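## Task

Plate B38 protrudes from slot 4 of plate hotel H1 (the hotel has 4 slots, numbered from 1 at the bottom). Slide it in until it rests against the back stop, so that it stays there without the robot holding it. Then release it and move the gripper away.

## Robot and tools

Robot: a single arm with a two-finger parallel gripper. The fingers point along the gripper's own +z axis and close along its y axis. The reported end_effector_position is the point midway between the finger pads, roughly 1 cm short of the fingertips. Only one arm exists, so every motion argument describes this one gripper.

Frame: all poses are in the scene frame. Its origin sits on the table surface under the arm base; +z is up, and +y points left when facing along +x. The base may be slightly tilted against the table, and the printed hand position drifts from reality more as the arm reaches farther. Cameras: cam_high and cam_low (504x504) and cam_wrist (616x616 fisheye).

Row format (used by both motion tools): 8 plain numbers [x, y, z, qw, qx, qy, qz, opening]. x, y, z are an absolute target position in metres; qw..qz an absolute target orientation quaternion, scalar first. Both are absolute, not offsets. opening runs from -1 (closed) to +1 (fully open, 0.094 m). A target lying over 0.6 m from the last reported position along any gripper axis is rejected outright. Resend the desired quaternion in every row, because the reported one may have wandered.

execute_actions: argument actions is a list holding zero or one item. An empty list just reports the state (with pictures). An action item is {"rows": [...], "steps": n}: 1 to 15 rows, n up to 15 control steps of 1/30 s each (default 15, minimum 8 for an action). One row is used per step; if rows run out, the final row repeats. A wait item is {"steps": n} with n up to 300, counted from the previous result. Optional pictures: true adds images. Each action's result is captured 8 steps before it finishes; those last steps then play out afterwards. Every step, the commanded pose is clamped to within 70 mm and 16 degrees of the measured pose, so a distant target needs several calls; read the pose in the result and continue from it.

move: target is one row (absolute pose plus opening); speed is the path's peak in m/s, 0.002 to 0.5, default 0.25 (rotation capped at twice that in rad/s). It drives a straight path lasting 0.5 to 10 s; longer ones halt after 10 s before arriving. It does not slow for obstacles, and the real hand can lag, wander, or overshoot speed, mostly with a nearly straight arm. The opening is applied when the move begins. Its result adds a move: line giving the ending (done, off_target, moving, held, fault) and active limits (paced = pose clipped; held = a check blocked some steps, after which motion may jump faster), plus distance to target.

wait: seconds from 0 to 10; the robot gets no new command. zoom_image: camera (cam_high, cam_low or cam_wrist) and region [x0, y0, x1, y1] in image pixels, origin top-left, at most 504x504, for a closer look at the latest image.

The result gives the next task. Call it only after the plate sits at the stop and the gripper has backed off.

Result lines: the state gives end_effector_position and end_effector_quat_wxyz. Joint positions and velocities list waist, shoulder, elbow, wrist pitch, wrist yaw, wrist roll (rad, rad/s), then finger pad gap (m, m/s). Limits: waist -2.618 to 3.054, shoulder and elbow 0.000 to 3.142, wrist pitch and yaw -1.571 to 1.571, wrist roll -2.094 to 2.094. grip_measured is the finger opening on the command scale, possibly off by about 1 mm throughout. Joint torques are raw drive outputs with offsets and noise, nonzero even in free air. HELD marks steps where the clearance check (which treats any base mount as arm) altered or blocked the command; pose unreachable reports the same. Hand target, shown only when no steps remain pending, is where the controller is now heading. FAULT or OVER-TEMPERATURE FAULT lines mean the arm stopped.

Practical notes: joint friction can leave the hand up to about 31 mm from the command, and very small commanded shifts may not move it at all. The simulation keeps running while you compose replies. For pushing, keep the fingers closed or nearly closed and press the plate's front edge horizontally toward the hotel back, approaching slowly; contact force grows with speed and with how far past the contact the target lies, so aim only a little beyond the stop and avoid slamming. Watch for the wrong slot and for nudging the other plate or the hotel. Occasionally an external tug or push may disturb objects. Do not knock anything off the table. Holding loads heats motors (warning at 75 °C, stop at 90 °C, motors release at 100 °C), so avoid lingering under strain. After the push, retract so the plate is not being held in place.

Each tool is called after ">>>" in YAML: its name, and indented under it one key for each argument.

## Session

>>> execute_actions:
  actions: []

Scene clock: 0.00 s of 7200.00 s.
end_effector_position=(+0.2187, +0.4623, +0.2934) grip_measured=+1.000 end_effector_quat_wxyz=(+0.624, -0.589, +0.312, -0.407)
Joint positions: [ 1.258  1.179  0.643  1.213  0.835 -1.453  0.094]
Joint velocities: [-0.012  0.002  0.007  0.022 -0.022  0.051  0.   ]
Joint torques (N m, as the arm reports them, + toward a larger angle): no reading
Hand target: +0.219, +0.462, +0.293; +0.624, -0.589, +0.312, -0.407

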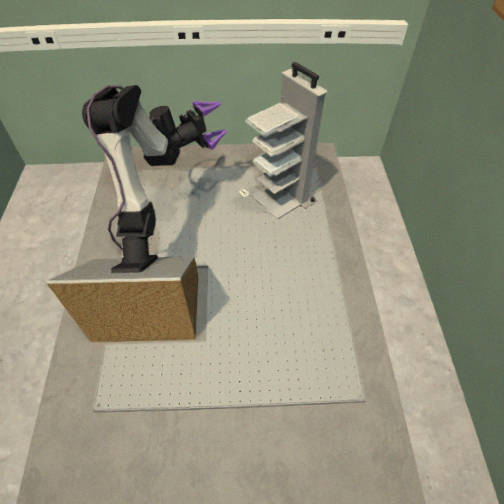

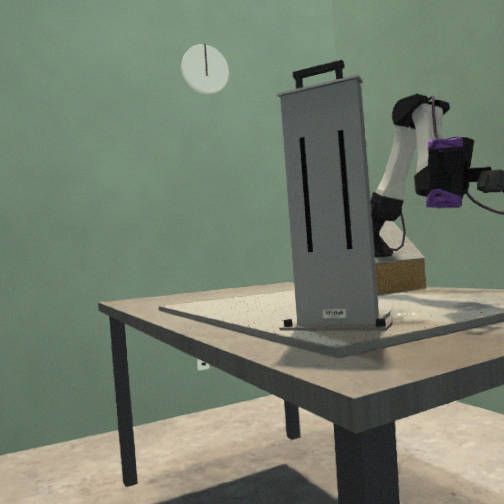

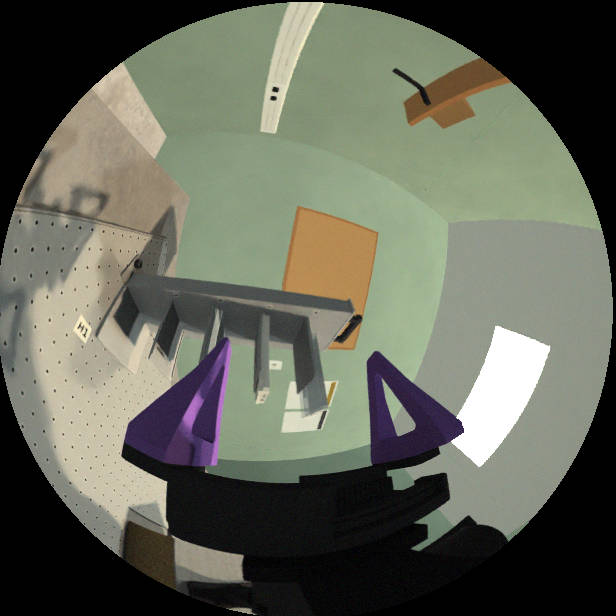

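>>> zoom_image:
  camera: "cam_high"
  region: [180, 40, 380, 240]

>>> zoom_image:
  camera: "cam_wrist"
  region: [60, 230, 400, 450]

Region (180, 40, 380, 240) of cam_high's 504x504 image, scaled by 2.520, with more detail than that image has.

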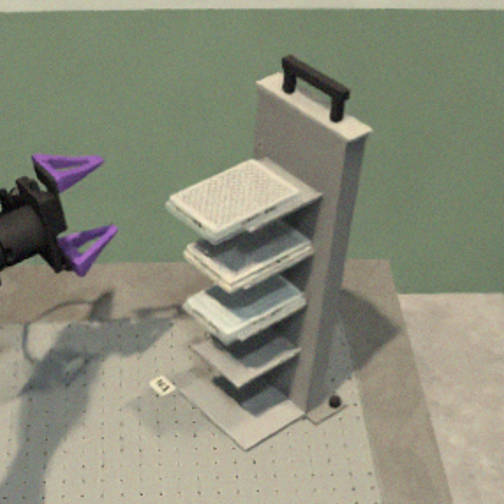

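Region (60, 230, 400, 450) of cam_wrist's 616x616 image, scaled by 1.482, with more detail than that image has; it fills the top 326 rows of this view, and the rest is white.

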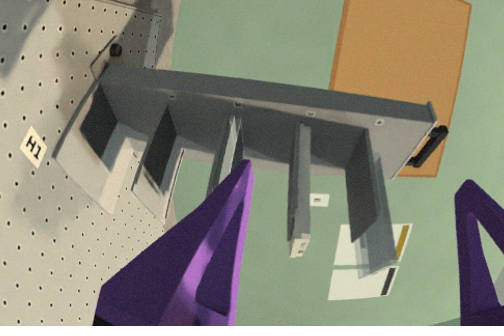

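>>> move:
  target: [0.2,0.27,0.36,0.653,-0.271,0.653,0.271,-1]

Scene clock: 5.57 s of 7200.00 s.
end_effector_position=(+0.1948, +0.2783, +0.3665) grip_measured=-0.983 end_effector_quat_wxyz=(+0.655, -0.278, +0.647, +0.276)
Joint positions: [-0.208  0.33   0.039  1.027 -0.696  1.126  0.001]
Joint velocities: [ 0.007  0.002 -0.017  0.037 -0.022  0.037 -0.   ]
Joint torques (N m, as the arm reports them, + toward a larger angle): [-0.91  3.17  3.86  0.87  0.66  0.1 ]
Hand target: +0.199, +0.269, +0.362; +0.654, -0.265, +0.654, +0.273
Off the commanded pose: 0.012 m, 1 deg.
Kept back: nothing.
move: off_target

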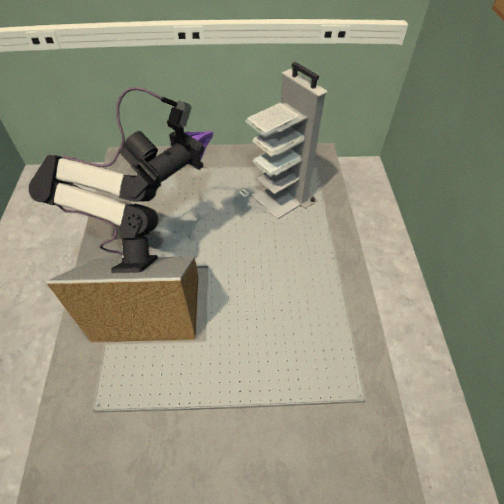

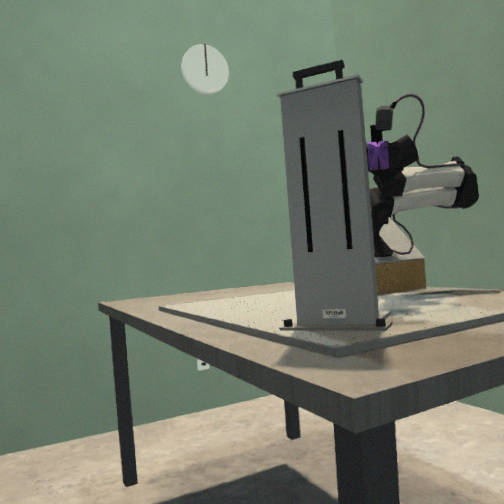

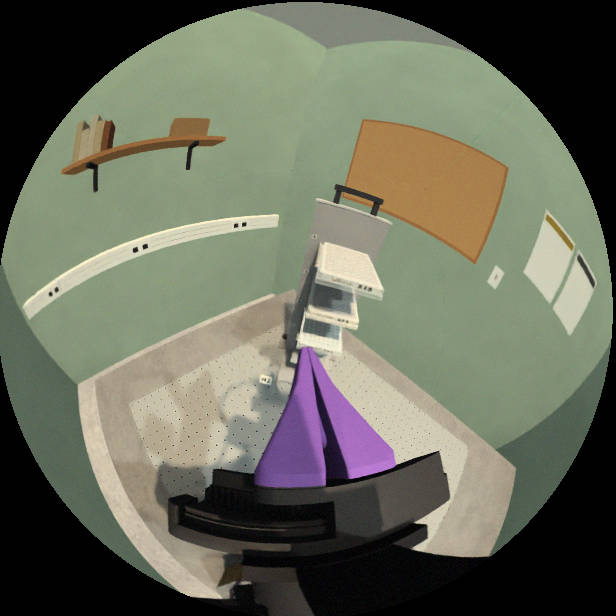

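>>> move:
  target: [0.28,0.265,0.355,0.653,-0.271,0.653,0.271,-1]

Scene clock: 7.07 s of 7200.00 s.
end_effector_position=(+0.2750, +0.2546, +0.3460) grip_measured=-0.983 end_effector_quat_wxyz=(+0.648, -0.250, +0.675, +0.250)
Joint positions: [-0.109  1.098  0.111  1.56  -0.617  1.     0.001]
Joint velocities: [-0.007 -0.017 -0.012  0.022 -0.022 -0.066 -0.   ]
Joint torques (N m, as the arm reports them, + toward a larger angle): [-1.78  0.81  8.38  1.23  0.7   0.11]
Hand target: +0.278, +0.265, +0.355; +0.652, -0.263, +0.663, +0.258
Off the commanded pose: 0.015 m, 4 deg.
joint sent to its limit — the command would take joint 4 (wrist pitch) past its upper limit, so that joint was sent only as far as its limit.
Kept back: nothing.
move: off_target

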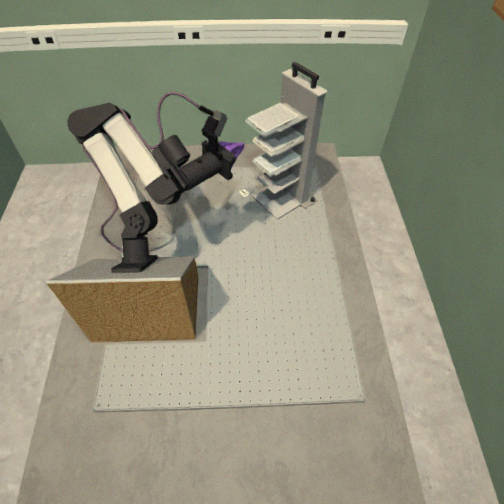

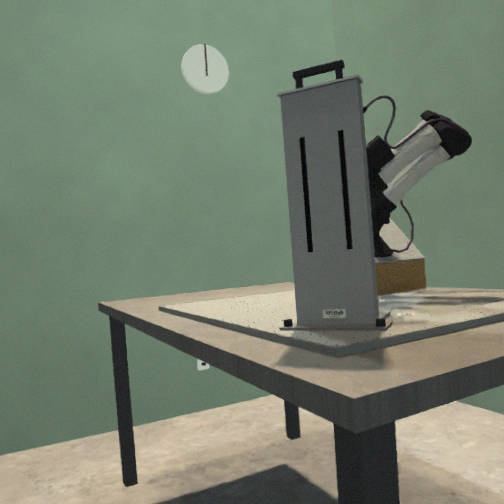

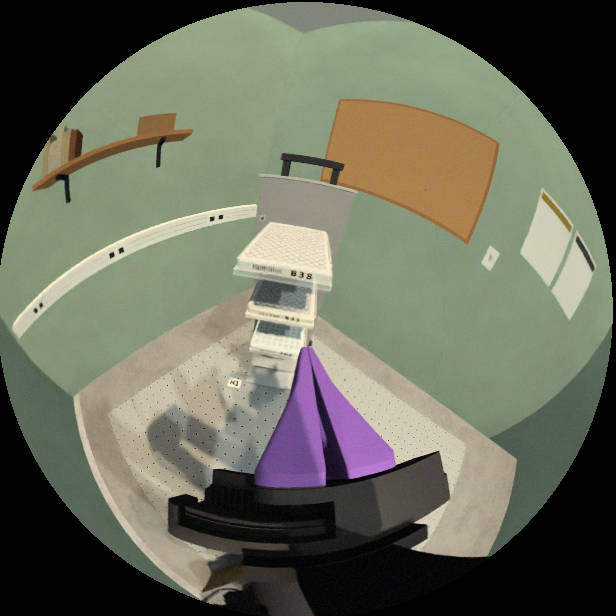

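>>> move:
  target: [0.285,0.30,0.37,0.547,-0.246,0.781,0.173,-1]
  speed: 0.1

>>> zoom_image:
  camera: "cam_high"
  region: [190, 60, 340, 210]

Scene clock: 10.00 s of 7200.00 s.
end_effector_position=(+0.2905, +0.2889, +0.3564) grip_measured=-0.983 end_effector_quat_wxyz=(+0.536, -0.230, +0.793, +0.176)
Joint positions: [-0.139  0.792  0.519  0.439 -0.826  0.783  0.001]
Joint velocities: [ 0.046 -0.002 -0.007 -0.007  0.022 -0.051 -0.001]
Joint torques (N m, as the arm reports them, + toward a larger angle): [-2.97 -0.67  8.93  1.38  0.48  0.02]
Hand target: +0.287, +0.299, +0.369; +0.547, -0.246, +0.781, +0.174
Off the commanded pose: 0.018 m, 3 deg.
Kept back: nothing.
move: off_target

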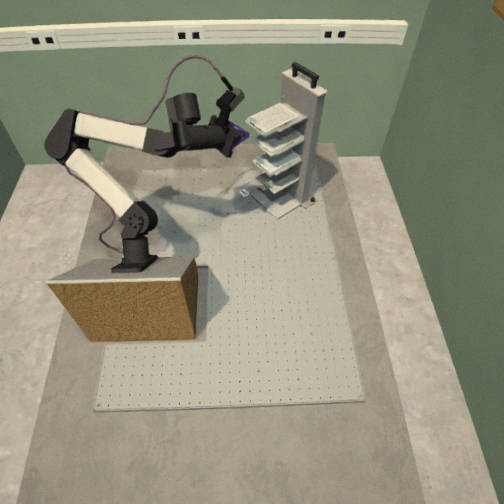

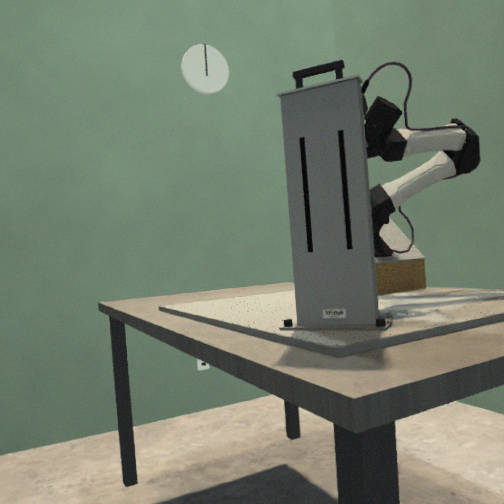

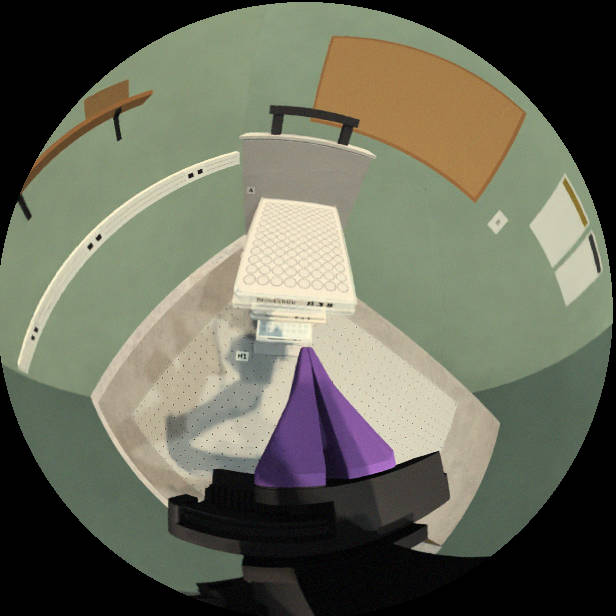

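Region (190, 60, 340, 210) of cam_high's 504x504 image, scaled by 3.360, with more detail than that image has.

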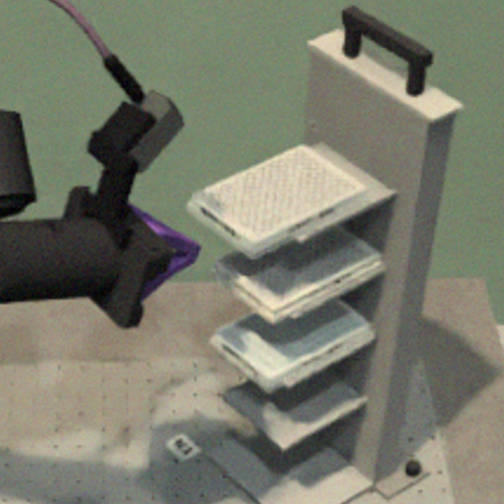

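>>> move:
  target: [0.298,0.318,0.378,0.547,-0.246,0.781,0.173,-1]
  speed: 0.04

>>> zoom_image:
  camera: "cam_high"
  region: [210, 80, 330, 180]

Scene clock: 11.57 s of 7200.00 s.
end_effector_position=(+0.2949, +0.3114, +0.3730) grip_measured=-0.983 end_effector_quat_wxyz=(+0.544, -0.242, +0.784, +0.174)
Joint positions: [-0.105  0.813  0.614  0.387 -0.786  0.766  0.001]
Joint velocities: [ 0.002  0.002  0.002 -0.081 -0.007  0.022 -0.001]
Joint torques (N m, as the arm reports them, + toward a larger angle): [-1.01  1.39  8.86  1.37  0.59 -0.03]
Hand target: +0.298, +0.318, +0.378; +0.547, -0.246, +0.781, +0.173
Off the commanded pose: 0.009 m, 1 deg.
Kept back: nothing.
move: done

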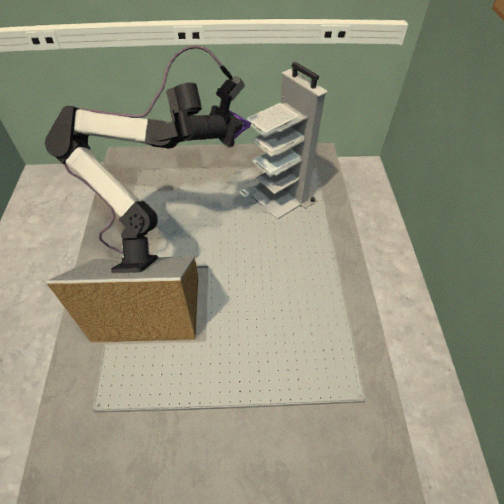

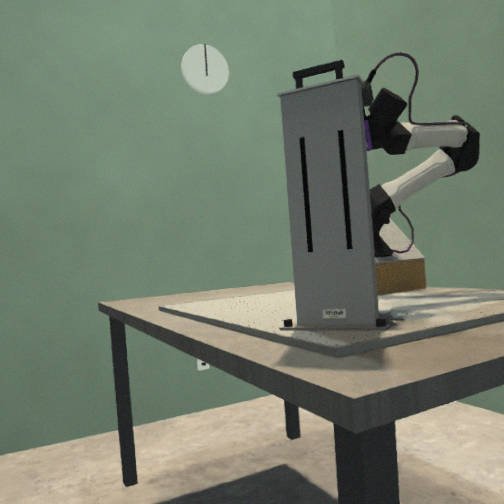

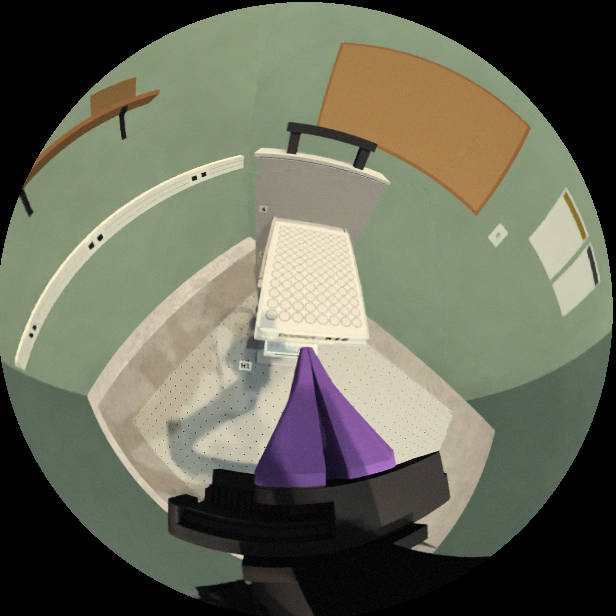

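Region (210, 80, 330, 180) of cam_high's 504x504 image, scaled by 4.200, with more detail than that image has.

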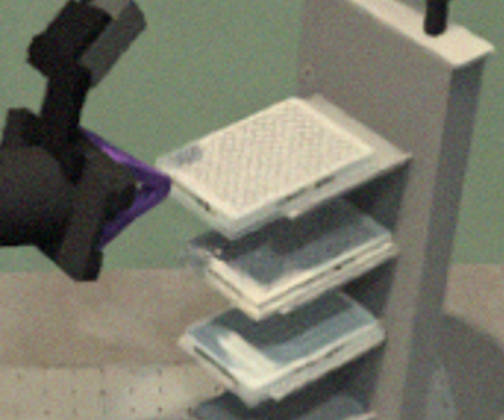

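Too high; lower.

>>> move:
  target: [0.303,0.31,0.356,0.547,-0.246,0.781,0.173,-1]
  speed: 0.04

>>> zoom_image:
  camera: "cam_high"
  region: [210, 80, 330, 180]

Scene clock: 13.23 s of 7200.00 s.
end_effector_position=(+0.2993, +0.3149, +0.3625) grip_measured=-0.983 end_effector_quat_wxyz=(+0.548, -0.249, +0.779, +0.175)
Joint positions: [-0.044  0.833  0.591  0.437 -0.726  0.748  0.001]
Joint velocities: [-0.002 -0.012 -0.002  0.051  0.007  0.037 -0.001]
Joint torques (N m, as the arm reports them, + toward a larger angle): [-1.21  0.7   4.74  1.74  0.58  0.04]
Hand target: +0.303, +0.310, +0.356; +0.547, -0.246, +0.781, +0.172
Off the commanded pose: 0.009 m, 0 deg.
Kept back: nothing.
move: done

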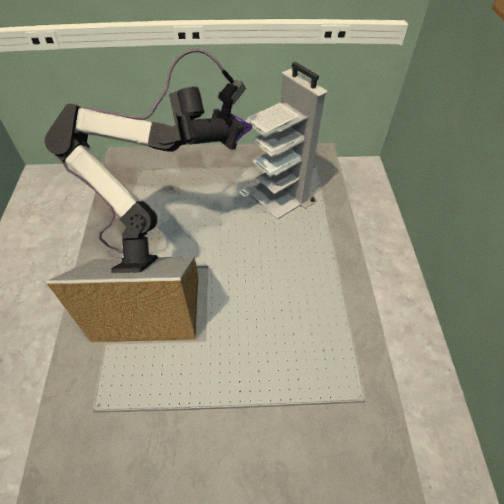

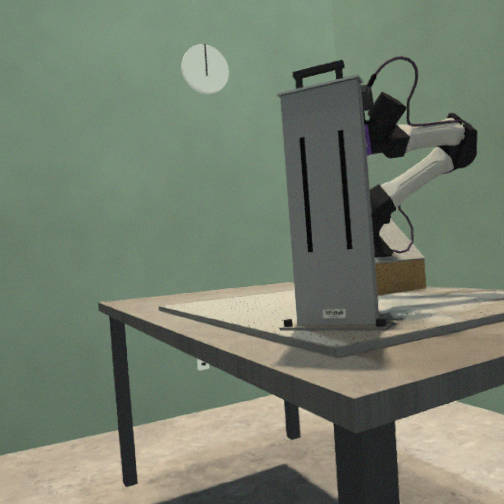

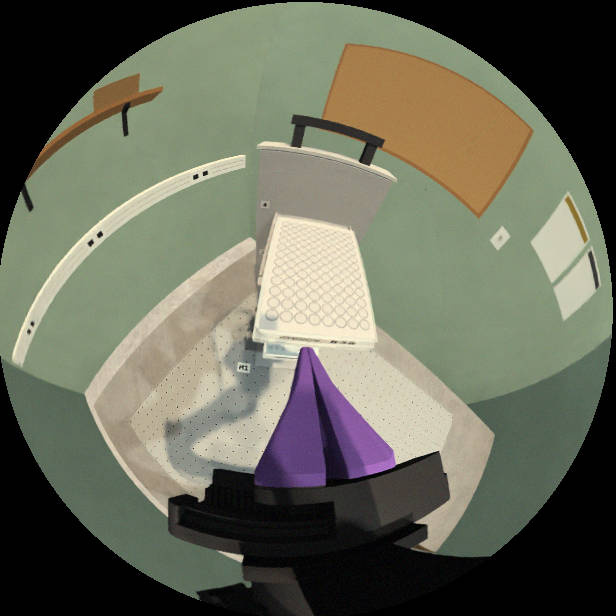

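Region (210, 80, 330, 180) of cam_high's 504x504 image, scaled by 4.200, with more detail than that image has.

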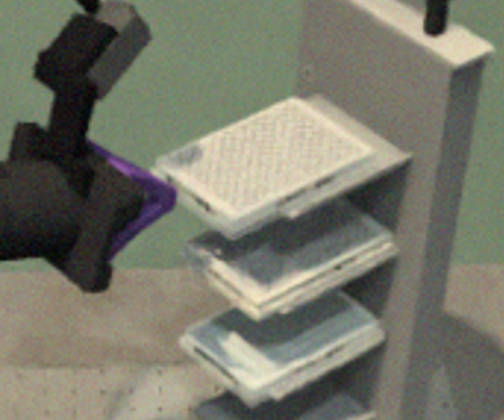

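>>> move:
  target: [0.33,0.333,0.36,0.547,-0.246,0.781,0.173,-1]
  speed: 0.02

>>> zoom_image:
  camera: "cam_high"
  region: [210, 80, 330, 180]

Scene clock: 15.47 s of 7200.00 s.
end_effector_position=(+0.3266, +0.3220, +0.3514) grip_measured=-0.983 end_effector_quat_wxyz=(+0.538, -0.234, +0.791, +0.171)
Joint positions: [ 0.03   0.959  0.661  0.441 -0.655  0.733  0.001]
Joint velocities: [-0.002 -0.037 -0.012  0.066 -0.095 -0.037  0.   ]
Joint torques (N m, as the arm reports them, + toward a larger angle): [-2.15 -0.07  9.15  1.78  0.63  0.04]
Hand target: +0.329, +0.333, +0.360; +0.547, -0.246, +0.781, +0.173
Off the commanded pose: 0.014 m, 2 deg.
Kept back: nothing.
move: off_target

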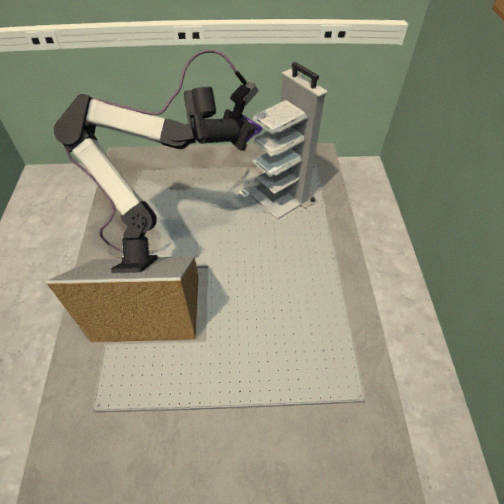

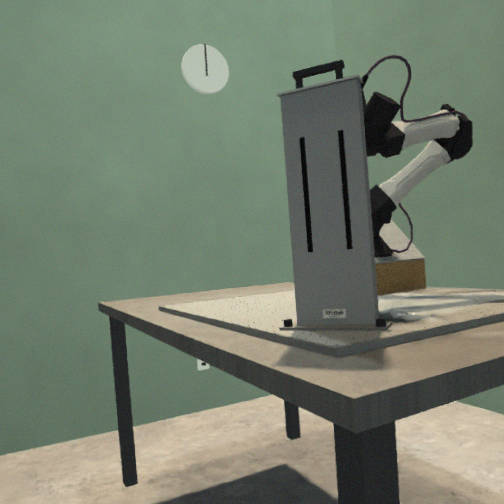

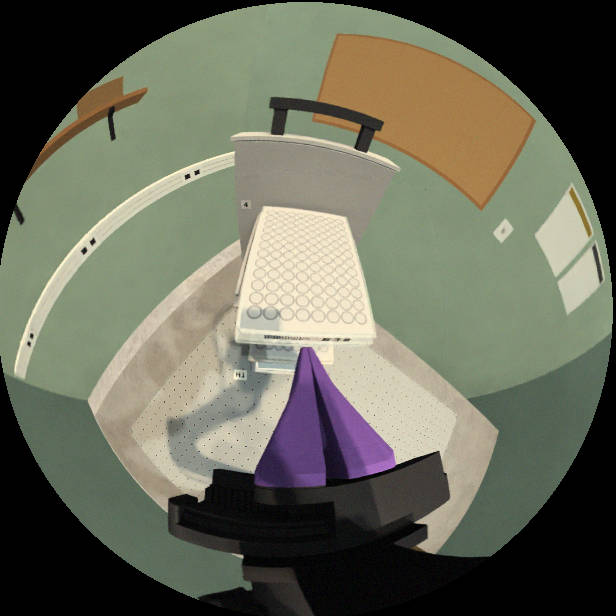

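Region (210, 80, 330, 180) of cam_high's 504x504 image, scaled by 4.200, with more detail than that image has.

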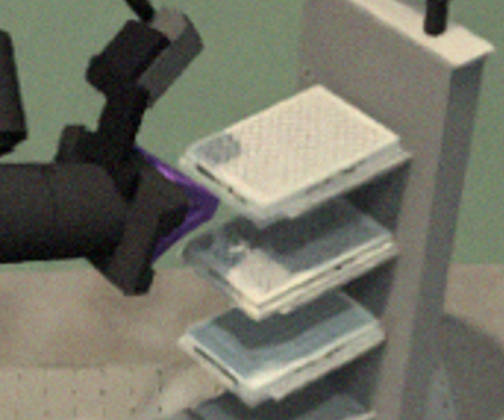

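Nearly in; the tip is low. Raise slightly while pushing.

>>> move:
  target: [0.338,0.342,0.368,0.547,-0.246,0.781,0.173,-1]
  speed: 0.015

>>> zoom_image:
  camera: "cam_high"
  region: [210, 80, 330, 180]

Scene clock: 17.80 s of 7200.00 s.
end_effector_position=(+0.3296, +0.3268, +0.3544) grip_measured=-0.983 end_effector_quat_wxyz=(+0.531, -0.231, +0.797, +0.170)
Joint positions: [ 0.03   0.974  0.703  0.395 -0.663  0.733  0.001]
Joint velocities: [ 0.002  0.022 -0.007 -0.022 -0.081  0.022  0.   ]
Joint torques (N m, as the arm reports them, + toward a larger angle): [-1.98  0.88 10.73  1.98  0.74  0.  ]
Hand target: +0.337, +0.341, +0.368; +0.547, -0.246, +0.781, +0.173
Off the commanded pose: 0.022 m, 3 deg.
Kept back: nothing.
move: off_target

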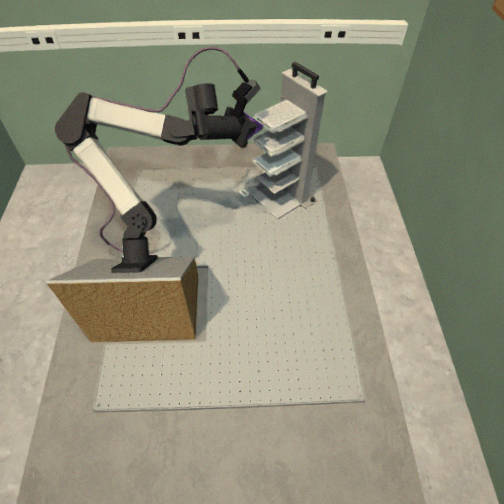

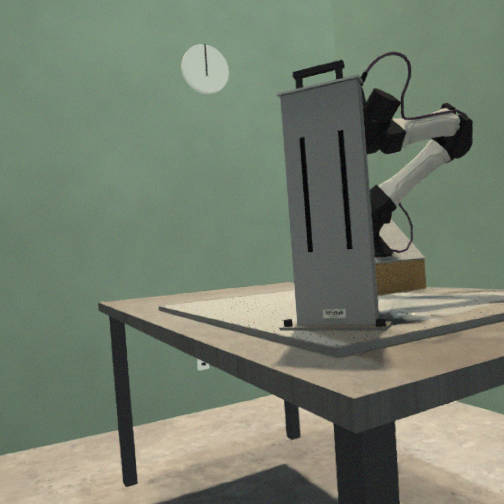

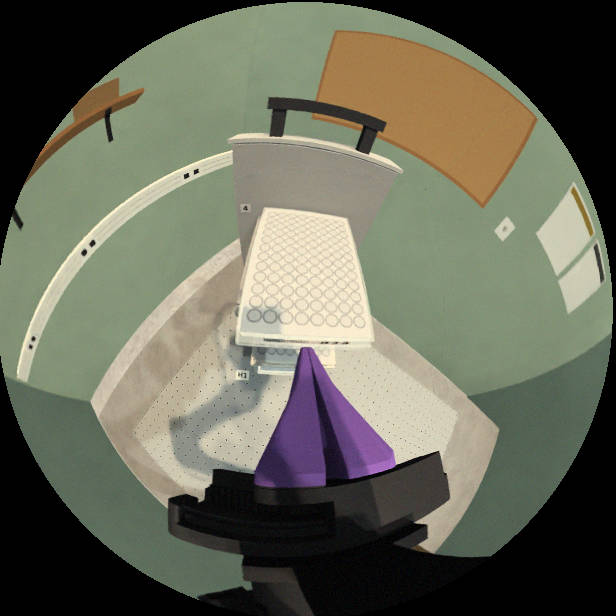

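Region (210, 80, 330, 180) of cam_high's 504x504 image, scaled by 4.200, with more detail than that image has.

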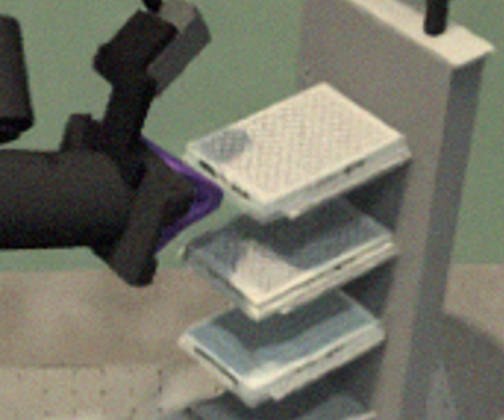

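Stopped.

>>> move:
  target: [0.24,0.265,0.35,0.547,-0.246,0.781,0.173,-1]
  speed: 0.1

>>> zoom_image:
  camera: "cam_high"
  region: [210, 80, 330, 180]

Scene clock: 19.67 s of 7200.00 s.
end_effector_position=(+0.2416, +0.2699, +0.3523) grip_measured=-0.983 end_effector_quat_wxyz=(+0.544, -0.246, +0.783, +0.175)
Joint positions: [-0.291  0.524  0.369  0.398 -0.971  0.828  0.001]
Joint velocities: [-0.007 -0.002 -0.012 -0.051 -0.037 -0.007 -0.001]
Joint torques (N m, as the arm reports them, + toward a larger angle): [-1.93  0.95  3.98  1.36  0.51  0.15]
Hand target: +0.240, +0.266, +0.350; +0.547, -0.245, +0.781, +0.174
Off the commanded pose: 0.006 m, 0 deg.
Kept back: nothing.
move: done

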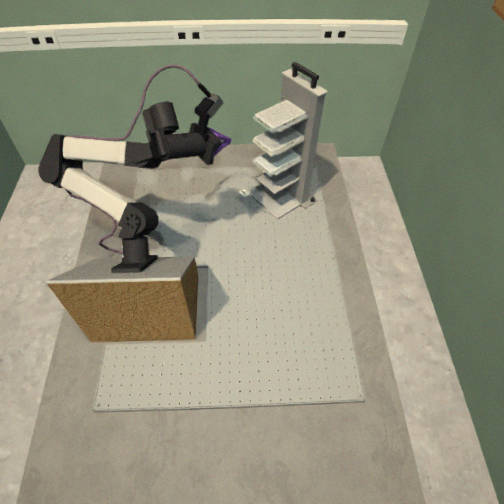

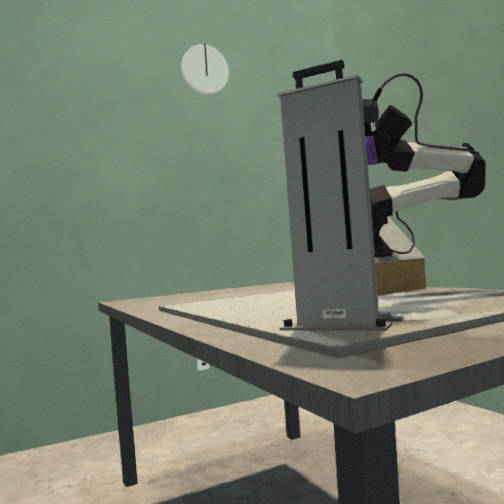

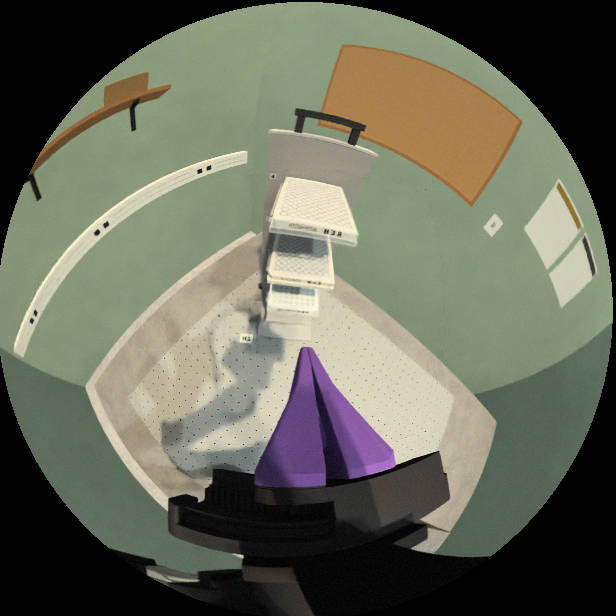

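Region (210, 80, 330, 180) of cam_high's 504x504 image, scaled by 4.200, with more detail than that image has.

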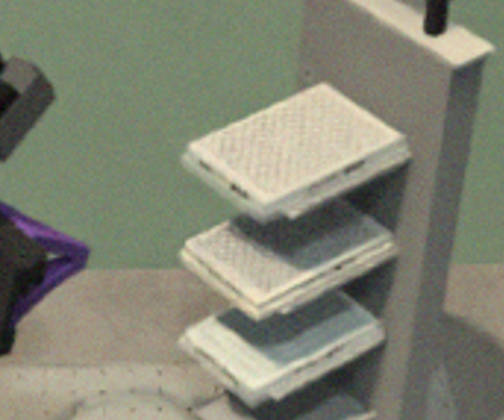

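>>> finished_scene:
  scene: 1

The scene is finished: the task was done.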